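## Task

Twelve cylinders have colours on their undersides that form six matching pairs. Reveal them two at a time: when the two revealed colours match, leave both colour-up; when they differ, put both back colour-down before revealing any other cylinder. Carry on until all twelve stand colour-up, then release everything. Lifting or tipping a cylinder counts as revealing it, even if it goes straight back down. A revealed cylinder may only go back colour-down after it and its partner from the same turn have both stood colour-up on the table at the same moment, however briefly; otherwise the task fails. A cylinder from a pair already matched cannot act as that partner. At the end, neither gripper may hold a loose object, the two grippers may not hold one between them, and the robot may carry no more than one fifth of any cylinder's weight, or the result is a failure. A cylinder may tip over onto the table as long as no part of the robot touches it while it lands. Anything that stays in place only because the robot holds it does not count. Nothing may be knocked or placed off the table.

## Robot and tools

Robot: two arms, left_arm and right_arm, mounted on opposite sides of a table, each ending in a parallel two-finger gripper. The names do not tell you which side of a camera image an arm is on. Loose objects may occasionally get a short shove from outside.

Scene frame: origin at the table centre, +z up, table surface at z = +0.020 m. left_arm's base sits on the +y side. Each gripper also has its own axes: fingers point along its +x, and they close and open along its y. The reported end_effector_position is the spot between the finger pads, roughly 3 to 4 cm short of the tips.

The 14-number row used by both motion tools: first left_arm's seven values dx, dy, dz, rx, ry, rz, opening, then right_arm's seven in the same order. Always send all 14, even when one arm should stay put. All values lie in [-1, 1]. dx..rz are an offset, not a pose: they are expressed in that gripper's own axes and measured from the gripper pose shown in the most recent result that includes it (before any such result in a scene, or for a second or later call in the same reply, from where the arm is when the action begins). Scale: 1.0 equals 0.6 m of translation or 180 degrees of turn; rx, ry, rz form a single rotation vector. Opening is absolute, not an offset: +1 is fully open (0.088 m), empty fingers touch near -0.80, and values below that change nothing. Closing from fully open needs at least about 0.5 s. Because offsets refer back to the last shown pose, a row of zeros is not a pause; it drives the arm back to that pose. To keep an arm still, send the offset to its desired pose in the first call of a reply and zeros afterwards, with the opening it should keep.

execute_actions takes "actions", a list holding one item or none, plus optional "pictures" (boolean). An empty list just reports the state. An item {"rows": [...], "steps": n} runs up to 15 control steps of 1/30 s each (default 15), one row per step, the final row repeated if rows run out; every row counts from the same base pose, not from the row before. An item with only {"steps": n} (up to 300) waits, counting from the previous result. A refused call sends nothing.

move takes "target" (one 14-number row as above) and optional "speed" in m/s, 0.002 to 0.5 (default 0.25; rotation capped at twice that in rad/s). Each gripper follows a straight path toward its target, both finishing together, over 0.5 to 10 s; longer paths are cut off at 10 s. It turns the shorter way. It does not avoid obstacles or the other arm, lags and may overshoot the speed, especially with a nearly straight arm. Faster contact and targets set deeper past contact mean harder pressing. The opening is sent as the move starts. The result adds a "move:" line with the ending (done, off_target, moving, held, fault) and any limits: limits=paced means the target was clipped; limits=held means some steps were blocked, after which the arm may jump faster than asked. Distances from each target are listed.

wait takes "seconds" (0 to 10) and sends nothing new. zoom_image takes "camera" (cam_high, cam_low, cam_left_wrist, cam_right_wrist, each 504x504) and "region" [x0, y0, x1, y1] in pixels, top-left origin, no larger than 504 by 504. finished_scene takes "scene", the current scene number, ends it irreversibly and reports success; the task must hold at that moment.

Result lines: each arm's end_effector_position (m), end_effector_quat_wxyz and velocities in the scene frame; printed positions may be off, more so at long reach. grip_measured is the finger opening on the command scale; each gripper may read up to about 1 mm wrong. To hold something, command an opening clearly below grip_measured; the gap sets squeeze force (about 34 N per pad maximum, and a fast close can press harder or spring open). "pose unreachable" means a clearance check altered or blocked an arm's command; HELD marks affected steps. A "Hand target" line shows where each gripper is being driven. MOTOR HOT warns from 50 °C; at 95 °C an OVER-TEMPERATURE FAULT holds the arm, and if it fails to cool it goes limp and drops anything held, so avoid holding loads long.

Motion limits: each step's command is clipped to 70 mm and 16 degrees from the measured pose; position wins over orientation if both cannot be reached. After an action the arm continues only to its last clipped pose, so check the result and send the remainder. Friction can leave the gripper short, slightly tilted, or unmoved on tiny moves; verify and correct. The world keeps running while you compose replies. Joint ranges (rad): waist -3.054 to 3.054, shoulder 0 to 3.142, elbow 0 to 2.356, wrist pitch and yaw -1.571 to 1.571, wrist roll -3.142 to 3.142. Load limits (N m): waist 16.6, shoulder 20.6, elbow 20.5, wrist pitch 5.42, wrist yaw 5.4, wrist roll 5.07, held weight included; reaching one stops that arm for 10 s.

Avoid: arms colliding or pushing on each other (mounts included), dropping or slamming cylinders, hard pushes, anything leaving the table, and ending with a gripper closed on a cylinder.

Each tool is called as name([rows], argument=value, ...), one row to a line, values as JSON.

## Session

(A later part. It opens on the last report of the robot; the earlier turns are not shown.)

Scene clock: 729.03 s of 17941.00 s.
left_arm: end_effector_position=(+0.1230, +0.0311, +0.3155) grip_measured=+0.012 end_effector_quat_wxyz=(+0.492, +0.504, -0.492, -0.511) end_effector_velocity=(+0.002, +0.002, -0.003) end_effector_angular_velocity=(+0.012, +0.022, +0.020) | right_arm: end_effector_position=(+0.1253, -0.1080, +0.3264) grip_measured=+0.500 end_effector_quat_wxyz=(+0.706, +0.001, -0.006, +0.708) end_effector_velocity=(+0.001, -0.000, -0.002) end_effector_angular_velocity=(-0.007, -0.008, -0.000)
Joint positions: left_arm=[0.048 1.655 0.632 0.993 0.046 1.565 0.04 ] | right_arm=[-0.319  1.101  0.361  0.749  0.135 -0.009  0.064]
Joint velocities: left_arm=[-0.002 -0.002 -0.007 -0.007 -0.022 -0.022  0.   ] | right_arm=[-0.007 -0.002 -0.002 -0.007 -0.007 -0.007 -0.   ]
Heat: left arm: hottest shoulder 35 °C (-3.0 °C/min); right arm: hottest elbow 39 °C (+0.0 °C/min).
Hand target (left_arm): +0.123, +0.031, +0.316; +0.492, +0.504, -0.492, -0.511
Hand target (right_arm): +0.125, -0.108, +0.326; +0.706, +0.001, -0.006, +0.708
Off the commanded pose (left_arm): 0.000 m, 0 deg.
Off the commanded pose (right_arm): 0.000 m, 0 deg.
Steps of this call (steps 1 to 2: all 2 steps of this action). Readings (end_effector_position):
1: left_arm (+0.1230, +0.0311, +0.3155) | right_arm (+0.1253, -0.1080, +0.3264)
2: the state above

move(target=[0,0.012,0,0,0,0.013,-0.4,0.03,-0.002,-0.014,0,0.003,0,0.5], speed=0.14)

execute_actions([
  {"rows":[[0,0,0,0,0,0,-0.4,0,0,0,0,0,0,0.5]],"steps":2},
], pictures=false)

Scene clock: 737.03 s of 17941.00 s.
left_arm: end_effector_position=(+0.1230, +0.0310, +0.3242) grip_measured=+0.010 end_effector_quat_wxyz=(+0.502, +0.494, -0.503, -0.500) end_effector_velocity=(+0.002, +0.001, +0.005) end_effector_angular_velocity=(-0.022, +0.007, +0.019) | right_arm: end_effector_position=(+0.1266, -0.0930, +0.3151) grip_measured=+0.500 end_effector_quat_wxyz=(+0.706, -0.006, -0.001, +0.708) end_effector_velocity=(-0.001, +0.002, +0.001) end_effector_angular_velocity=(+0.002, -0.007, +0.015)
Joint positions: left_arm=[0.048 1.656 0.632 1.036 0.046 1.565 0.039] | right_arm=[-0.334  1.21   0.381  0.823  0.121 -0.009  0.064]
Joint velocities: left_arm=[-0.002 -0.002 -0.002  0.022 -0.022 -0.007 -0.   ] | right_arm=[-0.007  0.012  0.007  0.007 -0.022 -0.007  0.   ]
Heat: left arm: hottest shoulder 35 °C (-3.0 °C/min); right arm: hottest elbow 39 °C (+0.0 °C/min).
Hand target (left_arm): +0.123, +0.031, +0.323; +0.503, +0.494, -0.503, -0.501
Hand target (right_arm): +0.127, -0.090, +0.318; +0.706, -0.003, -0.003, +0.708
Off the commanded pose (left_arm): 0.001 m, 0 deg.
Off the commanded pose (right_arm): 0.004 m, 0 deg.
move: done

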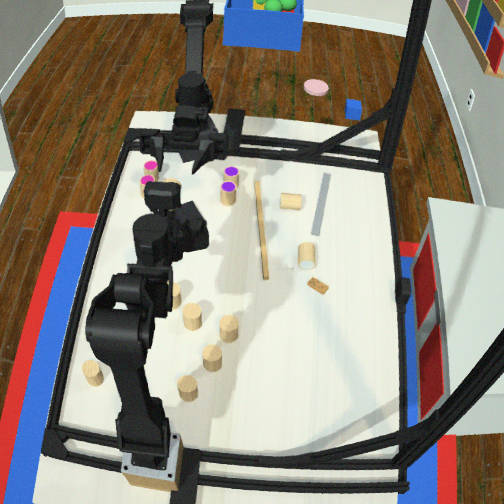

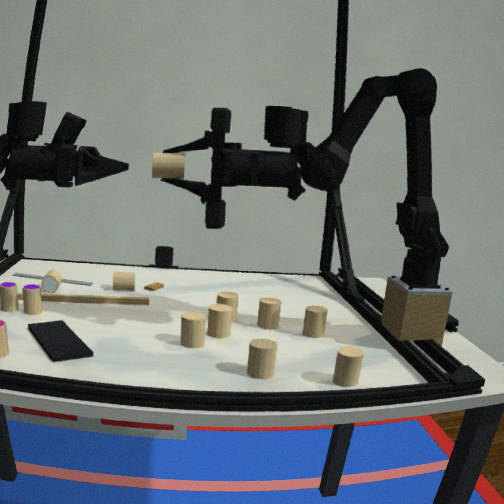

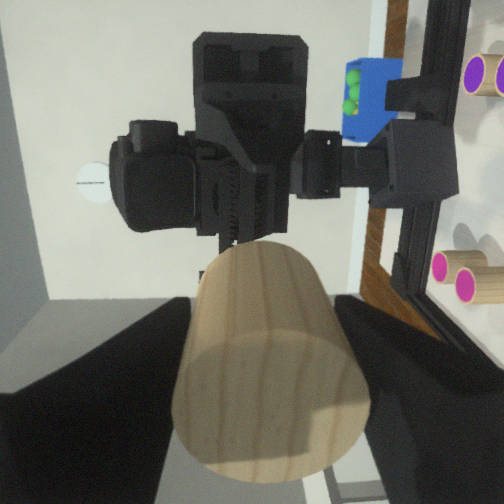

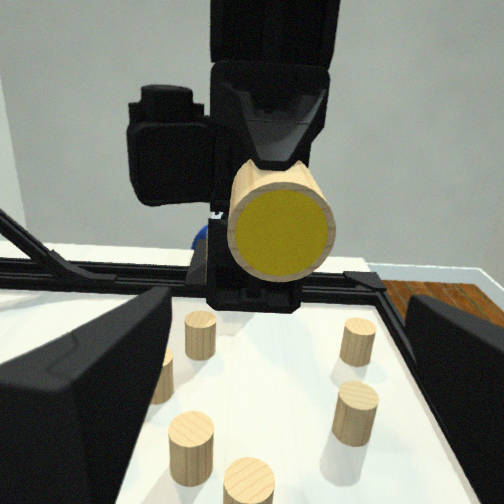

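Scene clock: 737.10 s of 17941.00 s.
left_arm: end_effector_position=(+0.1230, +0.0310, +0.3242) grip_measured=+0.010 end_effector_quat_wxyz=(+0.502, +0.494, -0.503, -0.500) end_effector_velocity=(-0.004, +0.001, -0.000) end_effector_angular_velocity=(-0.002, +0.022, -0.015) | right_arm: end_effector_position=(+0.1266, -0.0929, +0.3152) grip_measured=+0.500 end_effector_quat_wxyz=(+0.706, -0.006, -0.001, +0.708) end_effector_velocity=(-0.000, +0.000, +0.003) end_effector_angular_velocity=(+0.012, -0.006, +0.005)
Joint positions: left_arm=[0.048 1.656 0.632 1.036 0.046 1.565 0.039] | right_arm=[-0.334  1.21   0.381  0.823  0.121 -0.009  0.064]
Joint velocities: left_arm=[-0.007 -0.002 -0.007  0.007  0.007 -0.022 -0.   ] | right_arm=[-0.002 -0.002  0.002  0.007 -0.007 -0.007 -0.   ]
Heat: left arm: hottest shoulder 35 °C (-3.0 °C/min); right arm: hottest elbow 39 °C (+0.0 °C/min).
Hand target (left_arm): +0.123, +0.031, +0.324; +0.502, +0.494, -0.503, -0.500
Hand target (right_arm): +0.127, -0.093, +0.315; +0.706, -0.006, -0.001, +0.708
Off the commanded pose (left_arm): 0.000 m, 0 deg.
Off the commanded pose (right_arm): 0.000 m, 0 deg.
Steps of this call (steps 1 to 2: all 2 steps of this action). Readings (end_effector_position):
1: left_arm (+0.1230, +0.0310, +0.3242) | right_arm (+0.1266, -0.0930, +0.3151)
2: the state above

move(target=[0,0,0,0,0,0,-0.4,0.128,0,0.0117,0,-0.002,0,0.5], speed=0.14)

execute_actions([
  {"rows":[[0,0,0,0,0,0,-0.4,0,0,0,0,0,0,-0.4]],"steps":7},
], pictures=false)

execute_actions([
  {"rows":[[0,0,0,0,0,0,0.55,0,0,0,0,0,0,-0.4],[0,0,0,0,0,0,0.55,0,0,0,0,0,0,-0.4],[0,0,0,0,0,0,0.55,0,0,0,0,0,0,-0.4],[-0.01,0,0,0,0,0,0.55,-0.01,0,0,0,0,0,-0.4],[-0.02,0,0,0,0,0,0.55,-0.02,0,0,0,0,0,-0.4],[-0.03,0,0,0,0,0,0.55,-0.03,0,0,0,0,0,-0.4],[-0.04,0,0,0,0,0,0.55,-0.04,0,0,0,0,0,-0.4],[-0.05,0,0,0,0,0,0.55,-0.05,0,0,0,0,0,-0.4]],"steps":8},
], pictures=false)

move(target=[-0.097,-0.2975,0.222,0,0,-0.5,0.55,-0.25,0.153,-0.319,0,0.5,0,-0.4], speed=0.4)

Scene clock: 748.67 s of 17941.00 s.
left_arm: end_effector_position=(+0.1230, +0.0310, +0.3235) grip_measured=+0.010 end_effector_quat_wxyz=(+0.502, +0.495, -0.503, -0.501) end_effector_velocity=(+0.000, +0.001, -0.005) end_effector_angular_velocity=(+0.022, +0.023, +0.005) | right_arm: end_effector_position=(+0.1265, -0.0196, +0.3207) grip_measured=+0.500 end_effector_quat_wxyz=(+0.707, -0.004, -0.002, +0.707) end_effector_velocity=(+0.002, +0.002, -0.005) end_effector_angular_velocity=(-0.022, -0.009, +0.000)
Joint positions: left_arm=[0.048 1.657 0.631 1.036 0.046 1.565 0.04 ] | right_arm=[-0.366  1.527  0.639  0.885  0.09  -0.009  0.064]
Joint velocities: left_arm=[-0.002 -0.002 -0.002 -0.022 -0.007 -0.022 -0.   ] | right_arm=[-0.007  0.007  0.007 -0.022 -0.007 -0.007 -0.   ]
Heat: left arm: hottest shoulder 35 °C (-2.0 °C/min); right arm: hottest elbow 39 °C (-1.0 °C/min).
Hand target (left_arm): +0.123, +0.031, +0.324; +0.502, +0.494, -0.503, -0.500
Hand target (right_arm): +0.127, -0.016, +0.321; +0.706, -0.004, -0.004, +0.708
Off the commanded pose (left_arm): 0.001 m, 0 deg.
Off the commanded pose (right_arm): 0.004 m, 0 deg.
move: done

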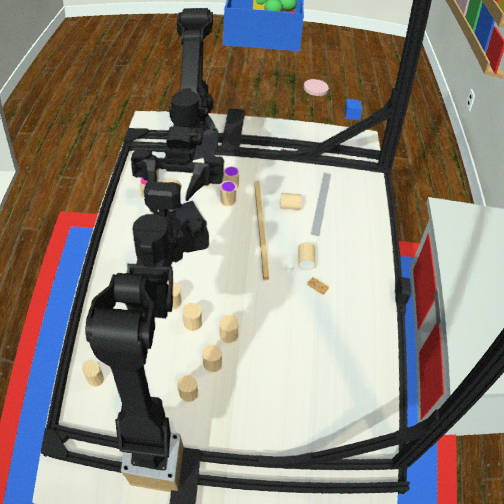

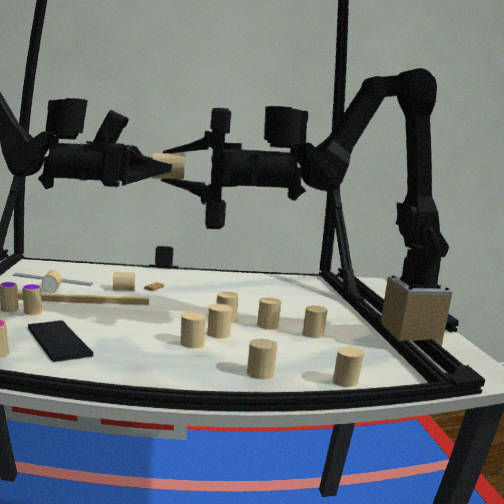

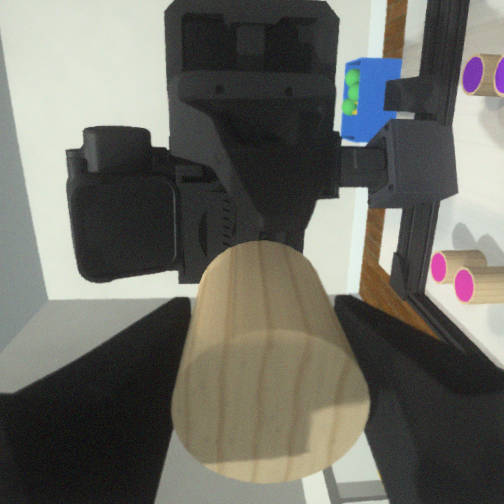

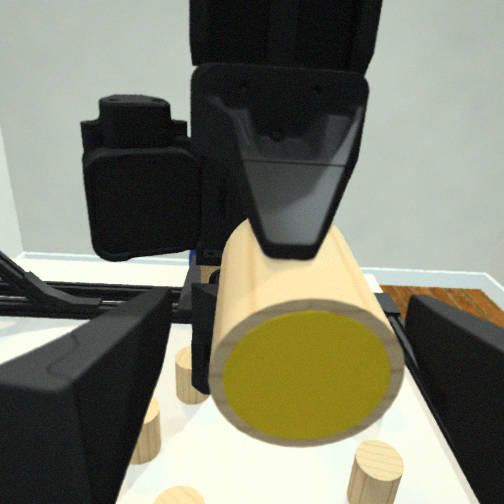

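Scene clock: 748.90 s of 17941.00 s.
left_arm: end_effector_position=(+0.1227, +0.0310, +0.3235) grip_measured=+0.010 end_effector_quat_wxyz=(+0.502, +0.494, -0.503, -0.501) end_effector_velocity=(+0.002, +0.000, -0.004) end_effector_angular_velocity=(+0.012, +0.008, +0.019) | right_arm: end_effector_position=(+0.1267, -0.0196, +0.3207) grip_measured=+0.002 end_effector_quat_wxyz=(+0.707, -0.004, -0.002, +0.707) end_effector_velocity=(+0.000, -0.001, -0.004) end_effector_angular_velocity=(-0.012, -0.008, +0.005)
Joint positions: left_arm=[0.048 1.657 0.631 1.036 0.047 1.565 0.04 ] | right_arm=[-0.366  1.527  0.639  0.885  0.09  -0.009  0.039]
Joint velocities: left_arm=[-0.002  0.002 -0.002 -0.007 -0.022 -0.007 -0.   ] | right_arm=[-0.002 -0.002 -0.007 -0.007 -0.007 -0.007 -0.   ]
Heat: left arm: hottest shoulder 35 °C (-2.0 °C/min); right arm: hottest elbow 39 °C (-1.0 °C/min).
Hand target (left_arm): +0.123, +0.031, +0.323; +0.502, +0.494, -0.503, -0.501
Hand target (right_arm): +0.127, -0.020, +0.321; +0.707, -0.004, -0.002, +0.707
Off the commanded pose (left_arm): 0.000 m, 0 deg.
Off the commanded pose (right_arm): 0.000 m, 0 deg.
Steps of this call (steps 1 to 7: all 7 steps of this action). Readings (end_effector_position):
1: left_arm (+0.1230, +0.0310, +0.3235) | right_arm (+0.1265, -0.0196, +0.3207)
2: left_arm (+0.1230, +0.0310, +0.3235) | right_arm (+0.1265, -0.0196, +0.3207)
4: left_arm (+0.1230, +0.0310, +0.3235) | right_arm (+0.1265, -0.0196, +0.3207)
7: the state above

Scene clock: 749.17 s of 17941.00 s.
left_arm: end_effector_position=(+0.1222, +0.0440, +0.3209) grip_measured=+0.518 end_effector_quat_wxyz=(+0.500, +0.496, -0.501, -0.503) end_effector_velocity=(-0.003, +0.143, -0.017) end_effector_angular_velocity=(+0.042, +0.009, +0.010) | right_arm: end_effector_position=(+0.1270, -0.0318, +0.3157) grip_measured=+0.002 end_effector_quat_wxyz=(+0.707, -0.009, +0.002, +0.707) end_effector_velocity=(+0.002, -0.143, -0.026) end_effector_angular_velocity=(-0.070, -0.000, -0.005)
Joint positions: left_arm=[0.048 1.614 0.579 1.038 0.047 1.565 0.064] | right_arm=[-0.364  1.484  0.59   0.879  0.093 -0.009  0.039]
Joint velocities: left_arm=[ 0.002 -0.491 -0.569  0.037 -0.007 -0.007  0.071] | right_arm=[ 0.046 -0.545 -0.535 -0.081  0.051  0.007  0.   ]
Heat: left arm: hottest shoulder 35 °C (-2.0 °C/min); right arm: hottest elbow 39 °C (-1.0 °C/min).
Hand target (left_arm): +0.123, +0.059, +0.323; +0.502, +0.494, -0.503, -0.501
Hand target (right_arm): +0.127, -0.047, +0.320; +0.707, -0.004, -0.002, +0.707
Off the commanded pose (left_arm): 0.017 m, 0 deg.
Off the commanded pose (right_arm): 0.018 m, 1 deg.
Steps of this call (steps 1 to 8: all 8 steps of this action). Readings (end_effector_position):
1: left_arm (+0.1227, +0.0310, +0.3235) | right_arm (+0.1267, -0.0196, +0.3207)
2: left_arm (+0.1227, +0.0310, +0.3235) | right_arm (+0.1267, -0.0196, +0.3207)
4: left_arm (+0.1227, +0.0314, +0.3232) | right_arm (+0.1267, -0.0198, +0.3202)
8: the state above

Scene clock: 752.13 s of 17941.00 s.
left_arm: end_effector_position=(-0.0103, +0.1167, +0.1426) grip_measured=+0.550 end_effector_quat_wxyz=(+0.000, +0.705, -0.003, -0.709) end_effector_velocity=(+0.003, +0.009, -0.003) end_effector_angular_velocity=(+0.041, -0.022, +0.005) | right_arm: end_effector_position=(+0.0390, -0.1977, +0.1262) grip_measured=+0.001 end_effector_quat_wxyz=(+0.502, -0.502, +0.504, +0.493) end_effector_velocity=(+0.000, -0.007, -0.002) end_effector_angular_velocity=(-0.038, +0.007, -0.010)
Joint positions: left_arm=[-0.324  2.064  1.378 -0.879  0.004  1.242  0.066] | right_arm=[-0.03   1.714  0.948 -0.818  0.002  0.439  0.039]
Joint velocities: left_arm=[-0.002  0.007 -0.002 -0.037 -0.007 -0.007  0.   ] | right_arm=[-0.002  0.007 -0.002 -0.022 -0.022  0.007 -0.   ]
Heat: left arm: hottest shoulder 35 °C (-2.0 °C/min); right arm: hottest elbow 39 °C (-1.0 °C/min).
Hand target (left_arm): -0.012, +0.115, +0.142; -0.000, +0.704, -0.002, -0.710
Hand target (right_arm): +0.037, -0.196, +0.126; +0.500, -0.502, +0.505, +0.492
Off the commanded pose (left_arm): 0.002 m, 0 deg.
Off the commanded pose (right_arm): 0.002 m, 1 deg.
move: done

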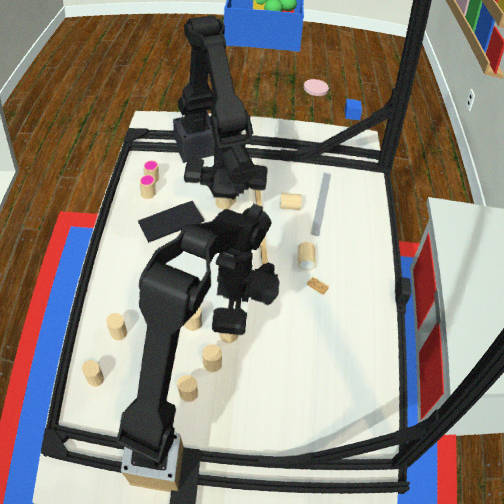

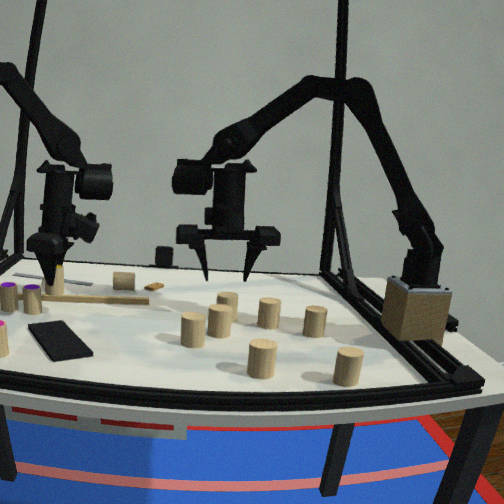

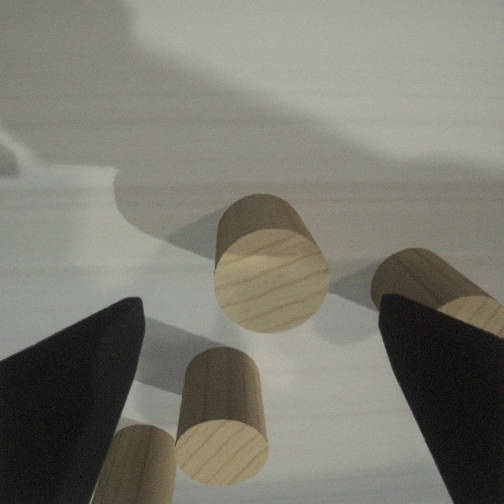

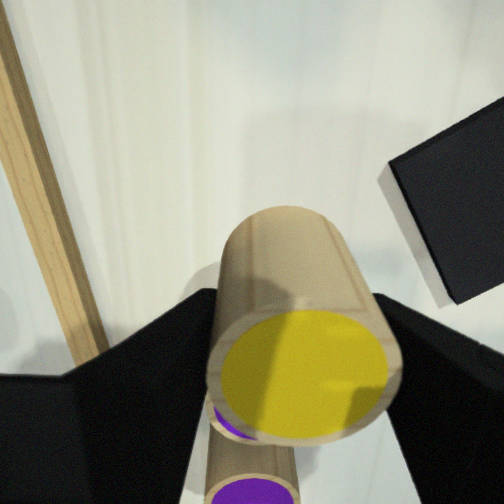

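move(target=[0.104,-0.012,-0.001,0,0,0,0.5,0.085,0.008,0.002,0,0,0,-0.4], speed=0.09)

execute_actions([
  {"rows":[[0,0,0,0,0,0,-0.4,0,0,0,0,0,0,0.42]],"steps":7},
], pictures=false)

execute_actions([
  {"rows":[[-0.015,0,0,0,0,0,-0.4,-0.015,0,0,0,0,0,0.42],[-0.03,0,0,0,0,0,-0.4,-0.03,0,0,0,0,0,0.42],[-0.045,0,0,0,0,0,-0.4,-0.045,0,0,0,0,0,0.42],[-0.06,0,0,0,0,0,-0.4,-0.06,0,0,0,0,0,0.42],[-0.075,0,0,0,0,0,-0.4,-0.075,0,0,0,0,0,0.42],[-0.09,0,0,0,0,0,-0.4,-0.09,0,0,0,0,0,0.42],[-0.105,0,0,0,0,0,-0.4,-0.105,0,0,0,0,0,0.42],[-0.12,0,0,0,0,0,-0.4,-0.12,0,0,0,0,0,0.42]],"steps":10},
], pictures=false)

move(target=[-0.292,0.157,-0.22,0,0,0.5,-0.4,-0.285,-0.154,0.147,0,-0.501,0,0.5], speed=0.4)

execute_actions([
  {"rows":[[0,0,0,0,0,0,-0.4,0,0,0,0,0,0,0.5]],"steps":2},
], pictures=false)

Scene clock: 766.83 s of 17941.00 s.
left_arm: end_effector_position=(-0.0098, +0.1206, +0.0837) grip_measured=+0.500 end_effector_quat_wxyz=(+0.004, +0.704, -0.006, -0.711) end_effector_velocity=(+0.003, +0.001, +0.002) end_effector_angular_velocity=(-0.005, -0.021, +0.005) | right_arm: end_effector_position=(+0.0344, -0.1938, +0.0814) grip_measured=+0.000 end_effector_quat_wxyz=(+0.504, -0.497, +0.502, +0.498) end_effector_velocity=(+0.001, -0.004, -0.001) end_effector_angular_velocity=(-0.014, +0.001, +0.020)
Joint positions: left_arm=[-0.326  2.161  1.263 -0.656  0.005  1.239  0.064] | right_arm=[-0.02   1.829  0.874 -0.614  0.002  0.448  0.039]
Joint velocities: left_arm=[-0.002 -0.007 -0.002 -0.007 -0.022 -0.007 -0.   ] | right_arm=[-0.002 -0.002 -0.007 -0.007 -0.007 -0.022 -0.   ]
Heat: left arm: hottest shoulder 37 °C (+1.0 °C/min); right arm: hottest elbow 39 °C (+0.0 °C/min).
Hand target (left_arm): -0.010, +0.124, +0.080; +0.000, +0.705, -0.003, -0.709
Hand target (right_arm): +0.035, -0.197, +0.075; +0.502, -0.502, +0.504, +0.492
Off the commanded pose (left_arm): 0.005 m, 1 deg.
Off the commanded pose (right_arm): 0.007 m, 1 deg.
move: done

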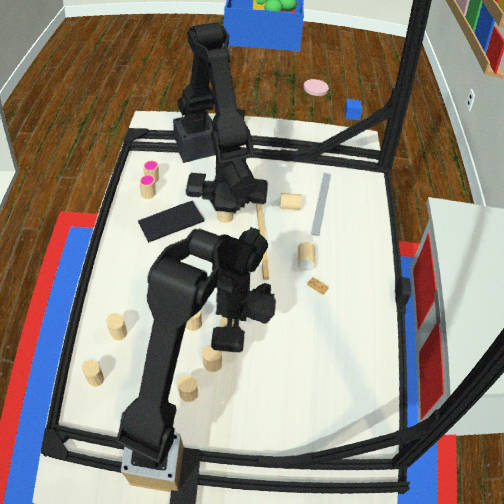

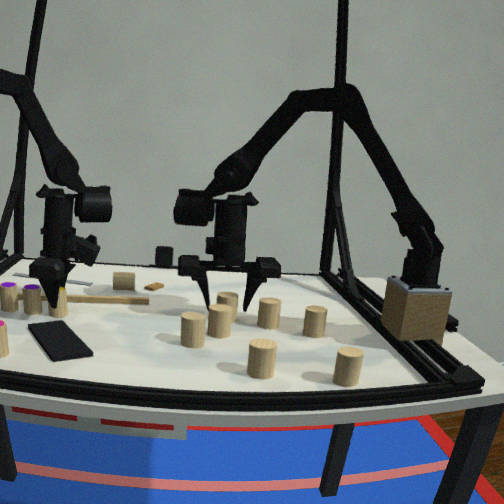

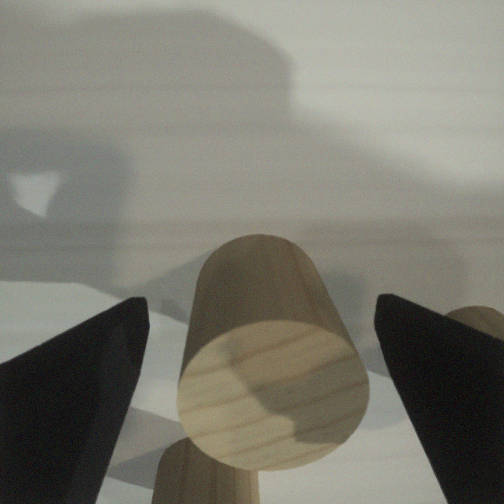

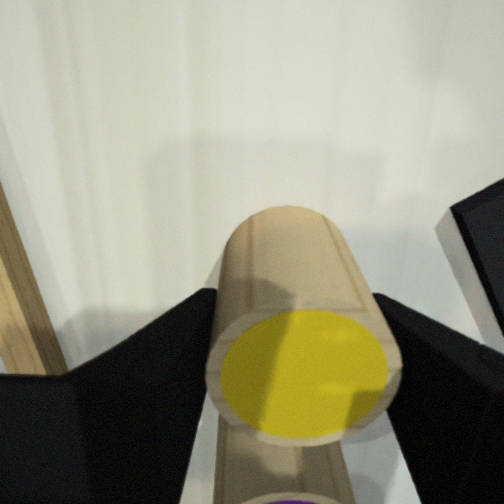

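Scene clock: 767.07 s of 17941.00 s.
left_arm: end_effector_position=(-0.0097, +0.1207, +0.0837) grip_measured=+0.014 end_effector_quat_wxyz=(+0.004, +0.704, -0.006, -0.711) end_effector_velocity=(+0.001, +0.004, -0.001) end_effector_angular_velocity=(+0.009, -0.011, +0.005) | right_arm: end_effector_position=(+0.0341, -0.1935, +0.0814) grip_measured=+0.372 end_effector_quat_wxyz=(+0.504, -0.496, +0.502, +0.498) end_effector_velocity=(+0.001, -0.002, +0.000) end_effector_angular_velocity=(-0.010, +0.003, +0.020)
Joint positions: left_arm=[-0.326  2.161  1.263 -0.656  0.005  1.239  0.04 ] | right_arm=[-0.02   1.829  0.874 -0.612  0.001  0.448  0.057]
Joint velocities: left_arm=[-0.002 -0.002 -0.007 -0.007 -0.007 -0.007 -0.   ] | right_arm=[-0.002 -0.002 -0.002 -0.007 -0.007 -0.022  0.05 ]
Heat: left arm: hottest shoulder 37 °C (+1.0 °C/min); right arm: hottest elbow 39 °C (+0.0 °C/min).
Hand target (left_arm): -0.010, +0.121, +0.084; +0.004, +0.704, -0.006, -0.711
Hand target (right_arm): +0.034, -0.194, +0.081; +0.504, -0.497, +0.502, +0.498
Off the commanded pose (left_arm): 0.000 m, 0 deg.
Off the commanded pose (right_arm): 0.000 m, 0 deg.
Steps of this call (steps 1 to 7: all 7 steps of this action). Readings (end_effector_position):
1: left_arm (-0.0098, +0.1206, +0.0837) | right_arm (+0.0343, -0.1938, +0.0814)
2: left_arm (-0.0098, +0.1206, +0.0837) | right_arm (+0.0343, -0.1938, +0.0814)
4: left_arm (-0.0098, +0.1206, +0.0837) | right_arm (+0.0341, -0.1935, +0.0813)
7: the state above

Scene clock: 767.40 s of 17941.00 s.
left_arm: end_effector_position=(-0.0079, +0.1261, +0.1360) grip_measured=+0.013 end_effector_quat_wxyz=(-0.003, +0.706, +0.000, -0.708) end_effector_velocity=(-0.027, -0.071, +0.225) end_effector_angular_velocity=(-0.364, +0.135, -0.010) | right_arm: end_effector_position=(+0.0353, -0.1960, +0.1353) grip_measured=+0.417 end_effector_quat_wxyz=(+0.502, -0.500, +0.504, +0.494) end_effector_velocity=(-0.027, +0.057, +0.201) end_effector_angular_velocity=(+0.287, +0.142, +0.019)
Joint positions: left_arm=[-0.326  2.05   1.327 -0.852  0.005  1.239  0.04 ] | right_arm=[-0.02   1.703  0.977 -0.853  0.001  0.448  0.059]
Joint velocities: left_arm=[-0.002 -0.427  0.349 -0.388  0.007  0.007 -0.   ] | right_arm=[-0.002 -0.403  0.437 -0.52  -0.007 -0.022  0.001]
Heat: left arm: hottest shoulder 37 °C (+1.0 °C/min); right arm: hottest elbow 39 °C (+0.0 °C/min).
Hand target (left_arm): -0.009, +0.122, +0.155; +0.004, +0.703, -0.007, -0.711
Hand target (right_arm): +0.034, -0.194, +0.152; +0.504, -0.495, +0.502, +0.499
Off the commanded pose (left_arm): 0.020 m, 1 deg.
Off the commanded pose (right_arm): 0.018 m, 1 deg.
Steps of this call (steps 1 to 10: all 10 steps of this action). Readings (end_effector_position):
1: left_arm (-0.0096, +0.1211, +0.0838) | right_arm (+0.0344, -0.1941, +0.0818)
2: left_arm (-0.0091, +0.1226, +0.0850) | right_arm (+0.0353, -0.1959, +0.0834)
4: left_arm (-0.0071, +0.1284, +0.0913) | right_arm (+0.0375, -0.2006, +0.0903)
8: left_arm (-0.0067, +0.1294, +0.1197) | right_arm (+0.0369, -0.1994, +0.1199)
10: the state above

Scene clock: 770.33 s of 17941.00 s.
left_arm: end_effector_position=(+0.1232, +0.0294, +0.3309) grip_measured=+0.011 end_effector_quat_wxyz=(+0.502, +0.495, -0.504, -0.499) end_effector_velocity=(-0.002, -0.000, -0.002) end_effector_angular_velocity=(+0.002, +0.008, -0.000) | right_arm: end_effector_position=(+0.1257, -0.1075, +0.3263) grip_measured=+0.500 end_effector_quat_wxyz=(+0.707, +0.002, -0.007, +0.707) end_effector_velocity=(-0.000, -0.001, +0.001) end_effector_angular_velocity=(+0.012, -0.006, +0.005)
Joint positions: left_arm=[0.049 1.64  0.649 1.003 0.048 1.568 0.04 ] | right_arm=[-0.319  1.106  0.36   0.758  0.138 -0.008  0.064]
Joint velocities: left_arm=[-0.007  0.007 -0.002  0.007 -0.007 -0.007 -0.   ] | right_arm=[-0.002  0.002 -0.007  0.022 -0.007 -0.007 -0.   ]
Heat: left arm: hottest shoulder 37 °C (+2.0 °C/min); right arm: hottest elbow 39 °C (+0.0 °C/min).
Hand target (left_arm): +0.124, +0.030, +0.327; +0.500, +0.496, -0.503, -0.501
Hand target (right_arm): +0.126, -0.108, +0.320; +0.707, -0.005, -0.003, +0.707
Off the commanded pose (left_arm): 0.006 m, 1 deg.
Off the commanded pose (right_arm): 0.009 m, 1 deg.
move: off_target (right_arm)

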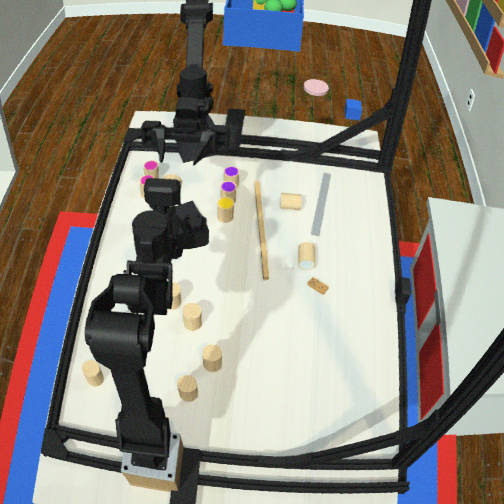

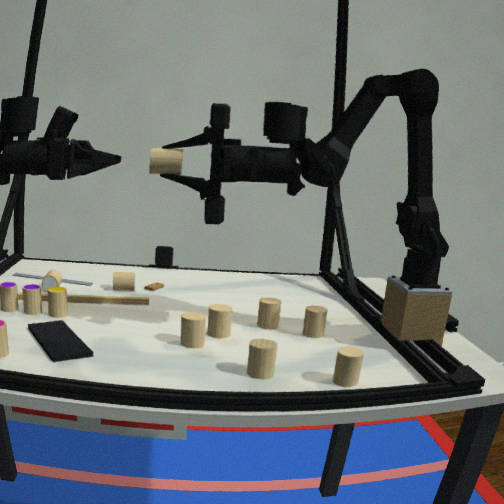

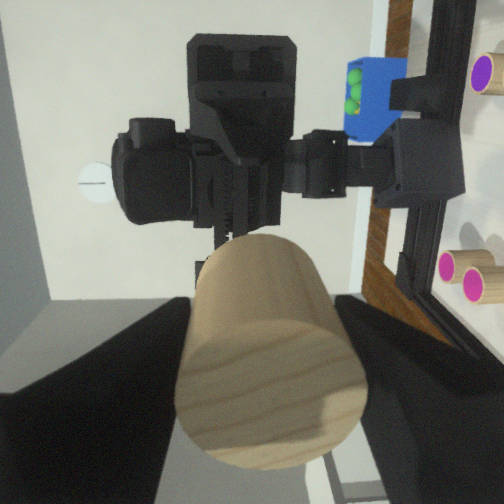

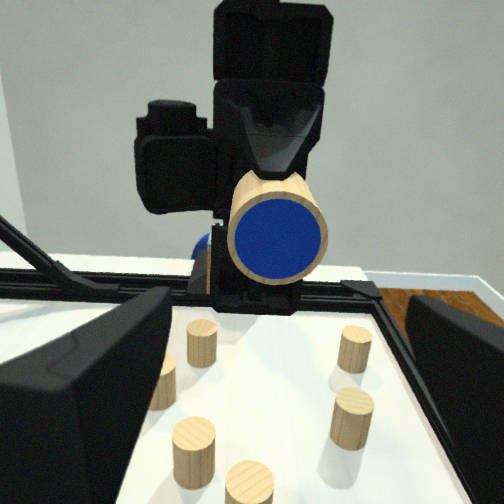

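Scene clock: 770.40 s of 17941.00 s.
left_arm: end_effector_position=(+0.1232, +0.0294, +0.3308) grip_measured=+0.011 end_effector_quat_wxyz=(+0.502, +0.495, -0.504, -0.499) end_effector_velocity=(+0.000, +0.000, -0.004) end_effector_angular_velocity=(+0.012, +0.023, +0.005) | right_arm: end_effector_position=(+0.1257, -0.1075, +0.3263) grip_measured=+0.500 end_effector_quat_wxyz=(+0.707, +0.002, -0.007, +0.707) end_effector_velocity=(+0.002, -0.001, -0.004) end_effector_angular_velocity=(-0.012, -0.009, -0.010)
Joint positions: left_arm=[0.049 1.64  0.649 1.004 0.048 1.568 0.04 ] | right_arm=[-0.319  1.106  0.36   0.758  0.138 -0.008  0.064]
Joint velocities: left_arm=[-0.002  0.002 -0.002 -0.007 -0.007 -0.022  0.   ] | right_arm=[-0.002 -0.002 -0.007 -0.007  0.007 -0.007  0.   ]
Heat: left arm: hottest shoulder 37 °C (+2.0 °C/min); right arm: hottest elbow 39 °C (+0.0 °C/min).
Hand target (left_arm): +0.123, +0.029, +0.331; +0.502, +0.495, -0.504, -0.499
Hand target (right_arm): +0.126, -0.108, +0.326; +0.707, +0.002, -0.007, +0.707
Off the commanded pose (left_arm): 0.000 m, 0 deg.
Off the commanded pose (right_arm): 0.000 m, 0 deg.
Steps of this call (steps 1 to 2: all 2 steps of this action). Readings (end_effector_position):
1: left_arm (+0.1232, +0.0294, +0.3308) | right_arm (+0.1257, -0.1075, +0.3263)
2: the state above

move(target=[0,0,0,0,0,0,-0.4,0.147,-0.001,0.001,0,0.003,0,0.5], speed=0.14)

execute_actions([
  {"rows":[[0,0,0,0,0,0,-0.4,0,0,0,0,0,0,-0.4]],"steps":7},
], pictures=false)

execute_actions([
  {"rows":[[0,0,0,0,0,0,0.55,0,0,0,0,0,0,-0.4],[0,0,0,0,0,0,0.55,0,0,0,0,0,0,-0.4],[0,0,0,0,0,0,0.55,0,0,0,0,0,0,-0.4],[-0.01,0,0,0,0,0,0.55,-0.01,0,0,0,0,0,-0.4],[-0.02,0,0,0,0,0,0.55,-0.02,0,0,0,0,0,-0.4],[-0.03,0,0,0,0,0,0.55,-0.03,0,0,0,0,0,-0.4],[-0.04,0,0,0,0,0,0.55,-0.04,0,0,0,0,0,-0.4],[-0.05,0,0,0,0,0,0.55,-0.05,0,0,0,0,0,-0.4]],"steps":8},
], pictures=false)

move(target=[-0.045,-0.004,0,0,0,0,0.55,-0.139,0.155,-0.35,0,0.499,0,-0.4], speed=0.4)

Scene clock: 787.00 s of 17941.00 s.
left_arm: end_effector_position=(+0.1232, +0.0295, +0.3302) grip_measured=+0.010 end_effector_quat_wxyz=(+0.501, +0.495, -0.504, -0.500) end_effector_velocity=(-0.000, +0.001, -0.007) end_effector_angular_velocity=(+0.027, +0.008, +0.005) | right_arm: end_effector_position=(+0.1267, -0.0229, +0.3267) grip_measured=+0.500 end_effector_quat_wxyz=(+0.708, -0.003, -0.003, +0.707) end_effector_velocity=(-0.002, +0.001, -0.007) end_effector_angular_velocity=(-0.027, -0.010, +0.020)
Joint positions: left_arm=[0.049 1.64  0.648 1.003 0.048 1.568 0.039] | right_arm=[-0.365  1.498  0.639  0.859  0.094 -0.008  0.064]
Joint velocities: left_arm=[-0.002 -0.002 -0.007 -0.022 -0.007 -0.007 -0.   ] | right_arm=[-0.002  0.007  0.002 -0.022 -0.022 -0.007 -0.   ]
Heat: left arm: hottest shoulder 36 °C (+1.0 °C/min); right arm: hottest elbow 40 °C (+1.0 °C/min).
Hand target (left_arm): +0.123, +0.029, +0.331; +0.502, +0.495, -0.504, -0.499
Hand target (right_arm): +0.127, -0.019, +0.328; +0.707, -0.001, -0.004, +0.707
Off the commanded pose (left_arm): 0.001 m, 0 deg.
Off the commanded pose (right_arm): 0.004 m, 0 deg.
move: done

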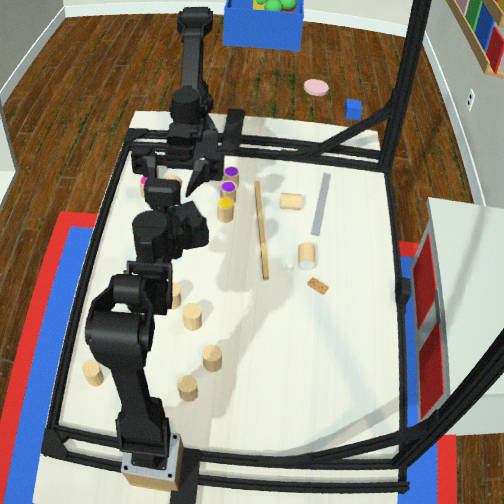

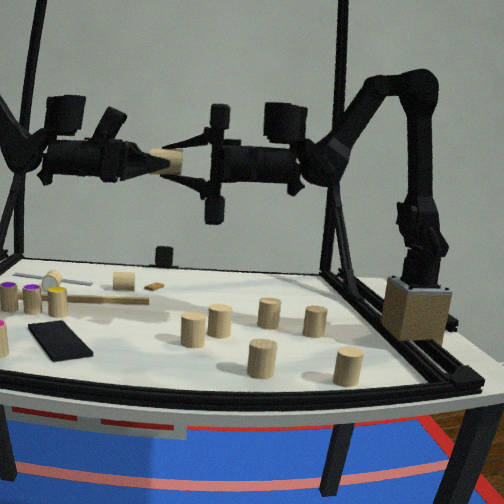

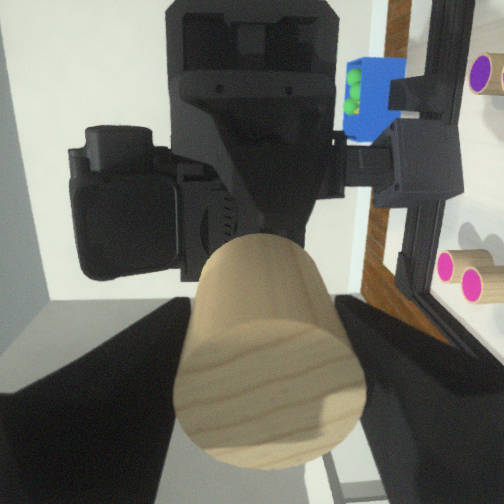

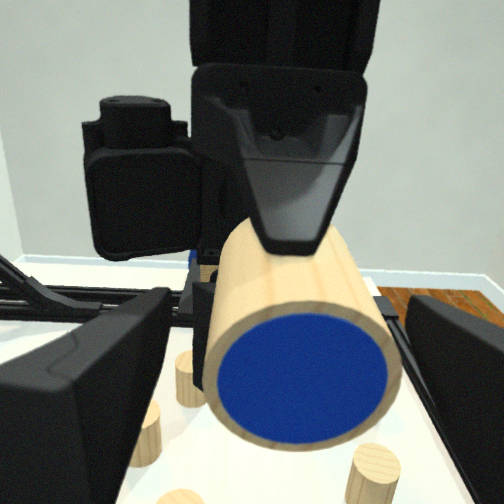

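Scene clock: 787.23 s of 17941.00 s.
left_arm: end_effector_position=(+0.1235, +0.0295, +0.3302) grip_measured=+0.010 end_effector_quat_wxyz=(+0.502, +0.495, -0.504, -0.499) end_effector_velocity=(-0.000, +0.001, +0.002) end_effector_angular_velocity=(-0.007, +0.007, -0.005) | right_arm: end_effector_position=(+0.1264, -0.0228, +0.3269) grip_measured=-0.001 end_effector_quat_wxyz=(+0.707, -0.003, -0.003, +0.707) end_effector_velocity=(+0.000, -0.001, -0.007) end_effector_angular_velocity=(-0.027, +0.005, +0.005)
Joint positions: left_arm=[0.05  1.64  0.648 1.003 0.047 1.568 0.039] | right_arm=[-0.364  1.498  0.639  0.859  0.093 -0.008  0.039]
Joint velocities: left_arm=[ 0.002 -0.002 -0.002  0.007  0.007 -0.007 -0.   ] | right_arm=[-0.002 -0.002 -0.007 -0.022 -0.007  0.007  0.   ]
Heat: left arm: hottest shoulder 36 °C (+1.0 °C/min); right arm: hottest elbow 40 °C (+1.0 °C/min).
Hand target (left_arm): +0.123, +0.029, +0.330; +0.501, +0.495, -0.504, -0.500
Hand target (right_arm): +0.127, -0.023, +0.327; +0.708, -0.003, -0.003, +0.707
Off the commanded pose (left_arm): 0.000 m, 0 deg.
Off the commanded pose (right_arm): 0.000 m, 0 deg.
Steps of this call (steps 1 to 7: all 7 steps of this action). Readings (end_effector_position):
1: left_arm (+0.1232, +0.0295, +0.3302) | right_arm (+0.1267, -0.0228, +0.3269)
2: left_arm (+0.1232, +0.0295, +0.3302) | right_arm (+0.1267, -0.0228, +0.3269)
4: left_arm (+0.1232, +0.0295, +0.3302) | right_arm (+0.1267, -0.0228, +0.3269)
7: the state above

Scene clock: 787.50 s of 17941.00 s.
left_arm: end_effector_position=(+0.1230, +0.0426, +0.3276) grip_measured=+0.516 end_effector_quat_wxyz=(+0.500, +0.497, -0.502, -0.501) end_effector_velocity=(-0.004, +0.144, -0.019) end_effector_angular_velocity=(+0.046, +0.024, +0.019) | right_arm: end_effector_position=(+0.1266, -0.0350, +0.3226) grip_measured=-0.002 end_effector_quat_wxyz=(+0.707, -0.007, +0.000, +0.707) end_effector_velocity=(+0.000, -0.141, -0.022) end_effector_angular_velocity=(-0.051, -0.027, +0.000)
Joint positions: left_arm=[0.05  1.596 0.595 1.004 0.047 1.568 0.064] | right_arm=[-0.361  1.454  0.592  0.851  0.095 -0.008  0.039]
Joint velocities: left_arm=[-0.002 -0.501 -0.569  0.022 -0.022 -0.022  0.071] | right_arm=[ 0.051 -0.549 -0.52  -0.081  0.051 -0.022  0.   ]
Heat: left arm: hottest shoulder 36 °C (+1.0 °C/min); right arm: hottest elbow 40 °C (+1.0 °C/min).
Hand target (left_arm): +0.124, +0.057, +0.329; +0.502, +0.495, -0.504, -0.499
Hand target (right_arm): +0.126, -0.050, +0.326; +0.707, -0.003, -0.003, +0.707
Off the commanded pose (left_arm): 0.017 m, 0 deg.
Off the commanded pose (right_arm): 0.018 m, 1 deg.
Steps of this call (steps 1 to 8: all 8 steps of this action). Readings (end_effector_position):
1: left_arm (+0.1235, +0.0295, +0.3302) | right_arm (+0.1264, -0.0228, +0.3269)
2: left_arm (+0.1235, +0.0295, +0.3302) | right_arm (+0.1264, -0.0228, +0.3269)
4: left_arm (+0.1235, +0.0298, +0.3298) | right_arm (+0.1264, -0.0230, +0.3264)
8: the state above

Scene clock: 790.50 s of 17941.00 s.
left_arm: end_effector_position=(+0.1224, +0.0793, +0.3250) grip_measured=+0.550 end_effector_quat_wxyz=(+0.500, +0.497, -0.501, -0.501) end_effector_velocity=(-0.004, +0.002, -0.002) end_effector_angular_velocity=(+0.007, +0.008, -0.015) | right_arm: end_effector_position=(+0.0376, -0.1331, +0.1145) grip_measured=-0.001 end_effector_quat_wxyz=(+0.504, -0.498, +0.501, +0.496) end_effector_velocity=(+0.002, -0.002, -0.003) end_effector_angular_velocity=(-0.019, +0.001, -0.000)
Joint positions: left_arm=[0.053 1.46  0.455 1.008 0.05  1.568 0.066] | right_arm=[-0.105  1.934  1.181 -0.819  0.006  0.364  0.039]
Joint velocities: left_arm=[-0.007 -0.007 -0.007 -0.007  0.007 -0.007 -0.   ] | right_arm=[-0.007  0.007 -0.002 -0.007 -0.007 -0.007  0.   ]
Heat: left arm: hottest shoulder 36 °C (+1.0 °C/min); right arm: hottest elbow 40 °C (+1.0 °C/min).
Hand target (left_arm): +0.123, +0.082, +0.325; +0.500, +0.497, -0.502, -0.501
Hand target (right_arm): +0.036, -0.132, +0.113; +0.502, -0.500, +0.503, +0.495
Off the commanded pose (left_arm): 0.003 m, 0 deg.
Off the commanded pose (right_arm): 0.003 m, 1 deg.
move: done

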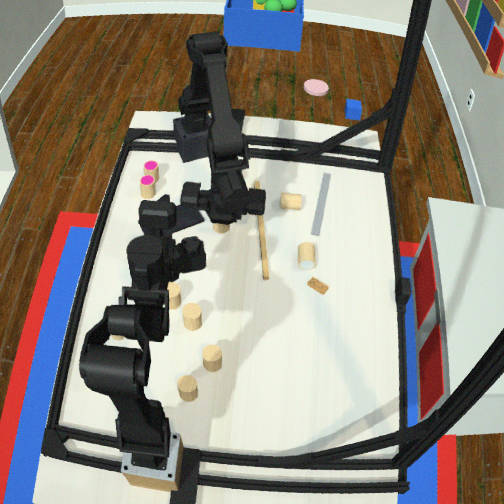

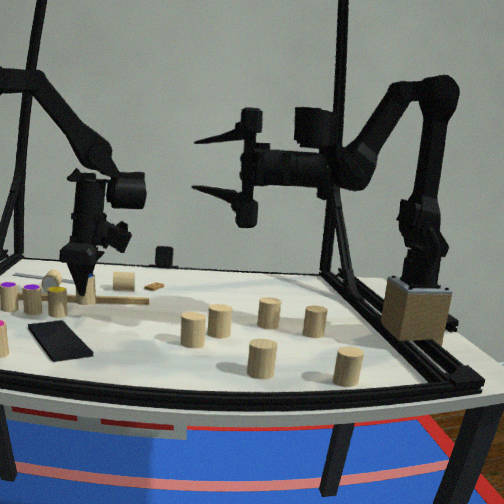

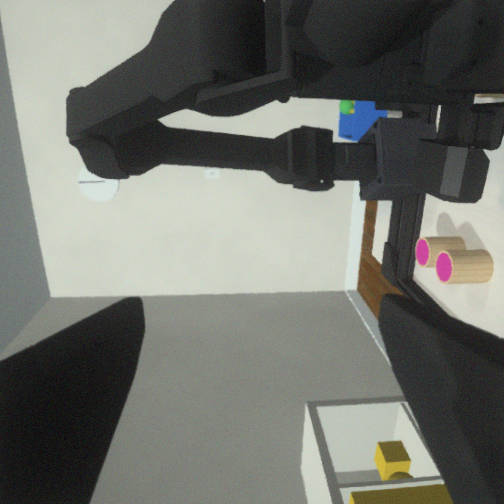

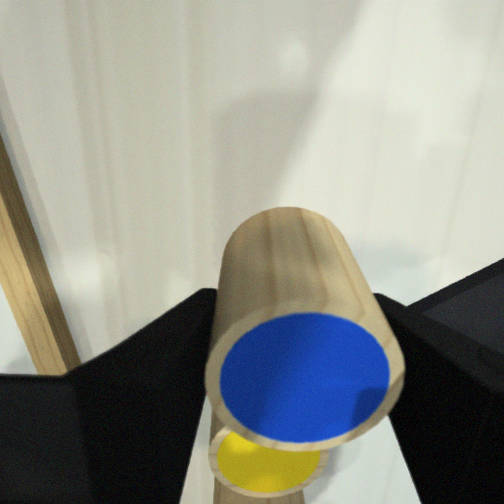

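move(target=[0,0,0,0,0,0,0.55,0.06,0.005,0,0,0.003,0,-0.4], speed=0.09)

execute_actions([
  {"rows":[[0,0,0,0,0,0,0.55,0,0,0,0,0,0,0.5]],"steps":10},
], pictures=false)

move(target=[0,0,0,0,0,0,0.55,0.006,0,-0.108,0,0,0,0.5], speed=0.07)

Scene clock: 798.53 s of 17941.00 s.
left_arm: end_effector_position=(+0.1225, +0.0795, +0.3248) grip_measured=+0.550 end_effector_quat_wxyz=(+0.500, +0.497, -0.501, -0.502) end_effector_velocity=(+0.002, +0.002, -0.004) end_effector_angular_velocity=(+0.012, +0.008, +0.010) | right_arm: end_effector_position=(+0.0354, -0.1297, +0.0838) grip_measured=-0.001 end_effector_quat_wxyz=(+0.506, -0.496, +0.501, +0.498) end_effector_velocity=(-0.002, -0.003, +0.000) end_effector_angular_velocity=(-0.015, +0.018, +0.005)
Joint positions: left_arm=[0.053 1.46  0.453 1.008 0.05  1.568 0.066] | right_arm=[-0.102  2.005  1.143 -0.702  0.005  0.367  0.039]
Joint velocities: left_arm=[ 0.002 -0.002 -0.007 -0.007 -0.007 -0.007 -0.   ] | right_arm=[-0.002 -0.002 -0.002 -0.007 -0.022 -0.007  0.   ]
Heat: left arm: hottest shoulder 36 °C (+1.0 °C/min); right arm: hottest elbow 40 °C (+1.0 °C/min).
Hand target (left_arm): +0.122, +0.079, +0.325; +0.500, +0.497, -0.501, -0.502
Hand target (right_arm): +0.035, -0.133, +0.078; +0.502, -0.501, +0.504, +0.493
Off the commanded pose (left_arm): 0.000 m, 0 deg.
Off the commanded pose (right_arm): 0.006 m, 1 deg.
move: done

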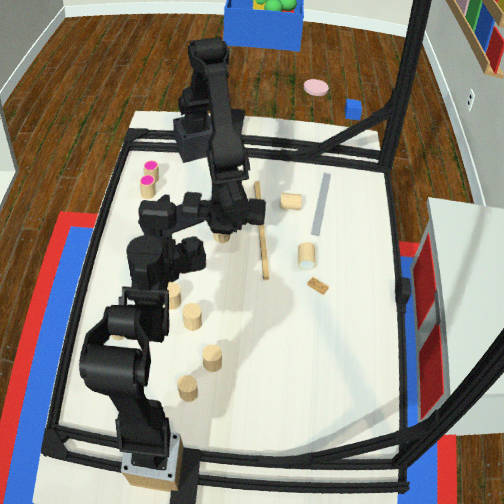

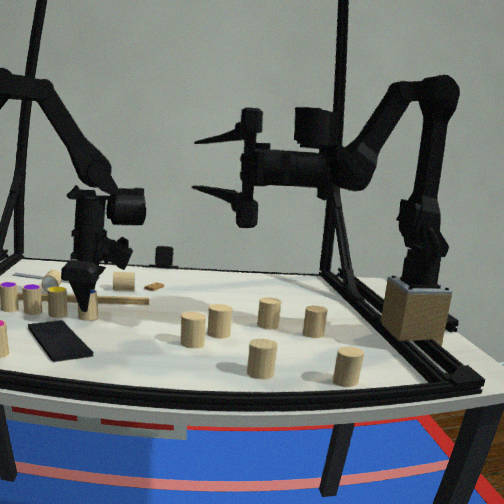

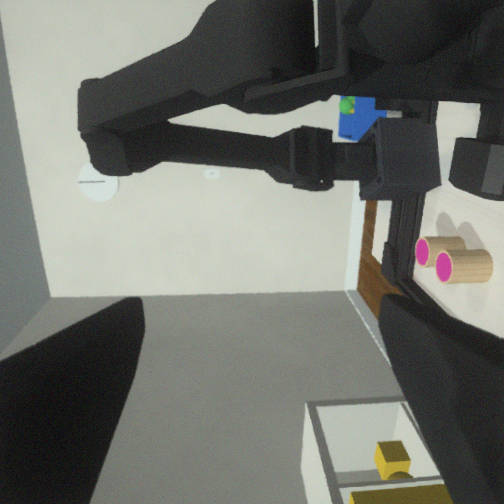

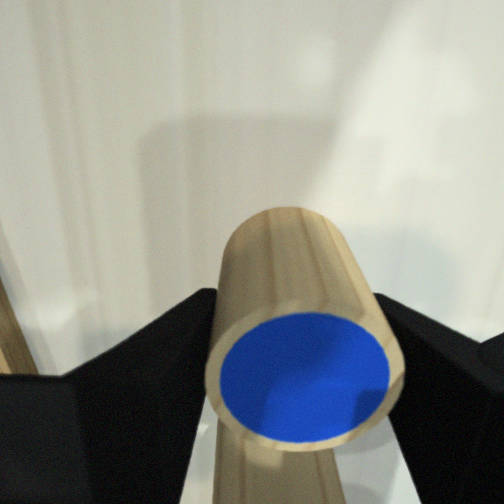

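Scene clock: 798.87 s of 17941.00 s.
left_arm: end_effector_position=(+0.1225, +0.0795, +0.3248) grip_measured=+0.550 end_effector_quat_wxyz=(+0.500, +0.497, -0.501, -0.502) end_effector_velocity=(-0.002, +0.001, -0.002) end_effector_angular_velocity=(+0.007, +0.008, -0.010) | right_arm: end_effector_position=(+0.0353, -0.1296, +0.0838) grip_measured=+0.476 end_effector_quat_wxyz=(+0.506, -0.496, +0.500, +0.498) end_effector_velocity=(-0.003, +0.000, +0.000) end_effector_angular_velocity=(-0.001, +0.023, +0.020)
Joint positions: left_arm=[0.053 1.46  0.453 1.008 0.05  1.568 0.066] | right_arm=[-0.102  2.005  1.143 -0.702  0.005  0.367  0.062]
Joint velocities: left_arm=[-0.002 -0.002 -0.002 -0.007  0.007 -0.007 -0.   ] | right_arm=[-0.002 -0.002 -0.002  0.007 -0.022 -0.022  0.004]
Heat: left arm: hottest shoulder 36 °C (+1.0 °C/min); right arm: hottest elbow 40 °C (+1.0 °C/min).
Hand target (left_arm): +0.122, +0.080, +0.325; +0.500, +0.497, -0.501, -0.502
Hand target (right_arm): +0.035, -0.130, +0.084; +0.506, -0.496, +0.500, +0.498
Off the commanded pose (left_arm): 0.000 m, 0 deg.
Off the commanded pose (right_arm): 0.000 m, 0 deg.
Steps of this call (steps 1 to 10: all 10 steps of this action). Readings (end_effector_position):
1: left_arm (+0.1225, +0.0795, +0.3248) | right_arm (+0.0353, -0.1296, +0.0838)
2: left_arm (+0.1225, +0.0795, +0.3248) | right_arm (+0.0353, -0.1296, +0.0838)
4: left_arm (+0.1225, +0.0795, +0.3248) | right_arm (+0.0353, -0.1295, +0.0839)
8: left_arm (+0.1225, +0.0795, +0.3248) | right_arm (+0.0353, -0.1296, +0.0838)
10: the state above

Scene clock: 800.43 s of 17941.00 s.
left_arm: end_effector_position=(+0.1225, +0.0795, +0.3248) grip_measured=+0.550 end_effector_quat_wxyz=(+0.500, +0.497, -0.501, -0.502) end_effector_velocity=(+0.002, +0.001, -0.002) end_effector_angular_velocity=(+0.007, +0.022, +0.019) | right_arm: end_effector_position=(+0.0352, -0.1933, +0.0774) grip_measured=+0.500 end_effector_quat_wxyz=(+0.504, -0.499, +0.502, +0.495) end_effector_velocity=(+0.004, -0.004, +0.001) end_effector_angular_velocity=(-0.004, -0.010, +0.005)
Joint positions: left_arm=[0.053 1.46  0.453 1.008 0.05  1.568 0.066] | right_arm=[-0.022  1.845  0.875 -0.605  0.005  0.447  0.064]
Joint velocities: left_arm=[-0.002 -0.002 -0.002 -0.007 -0.022 -0.022 -0.   ] | right_arm=[-0.002 -0.012 -0.012 -0.007  0.007 -0.007 -0.   ]
Heat: left arm: hottest shoulder 36 °C (+1.0 °C/min); right arm: hottest elbow 40 °C (+1.0 °C/min).
Hand target (left_arm): +0.122, +0.080, +0.325; +0.500, +0.497, -0.501, -0.502
Hand target (right_arm): +0.035, -0.194, +0.080; +0.505, -0.496, +0.501, +0.498
Off the commanded pose (left_arm): 0.000 m, 0 deg.
Off the commanded pose (right_arm): 0.003 m, 1 deg.
move: done

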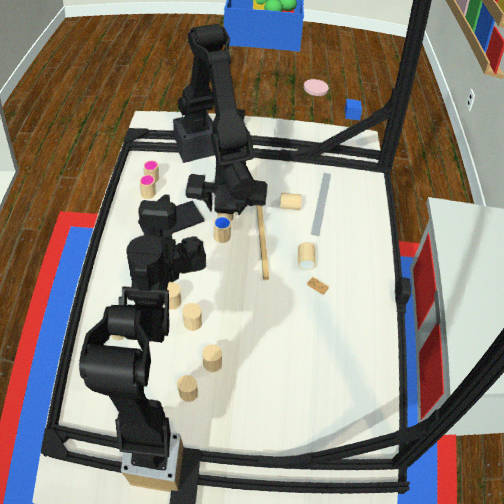

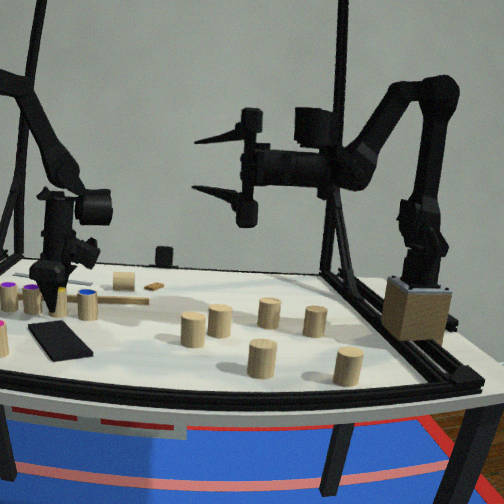

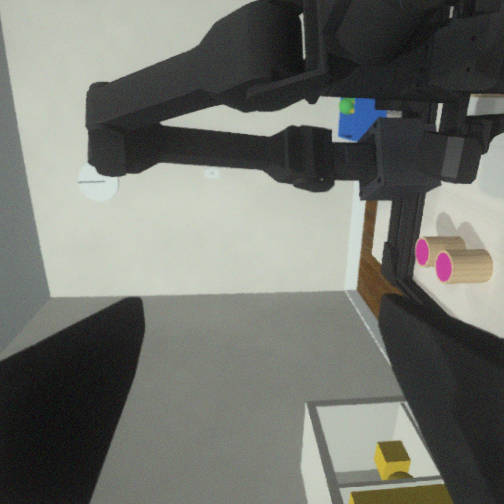

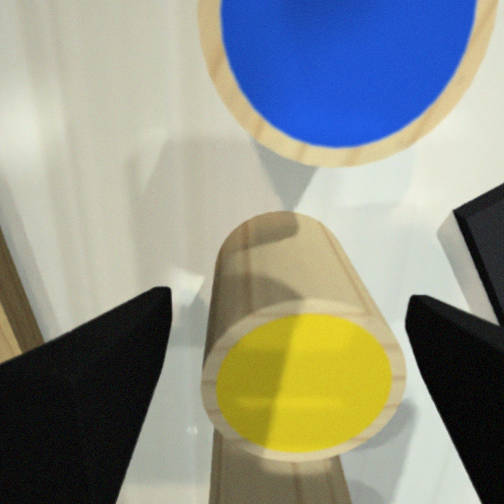

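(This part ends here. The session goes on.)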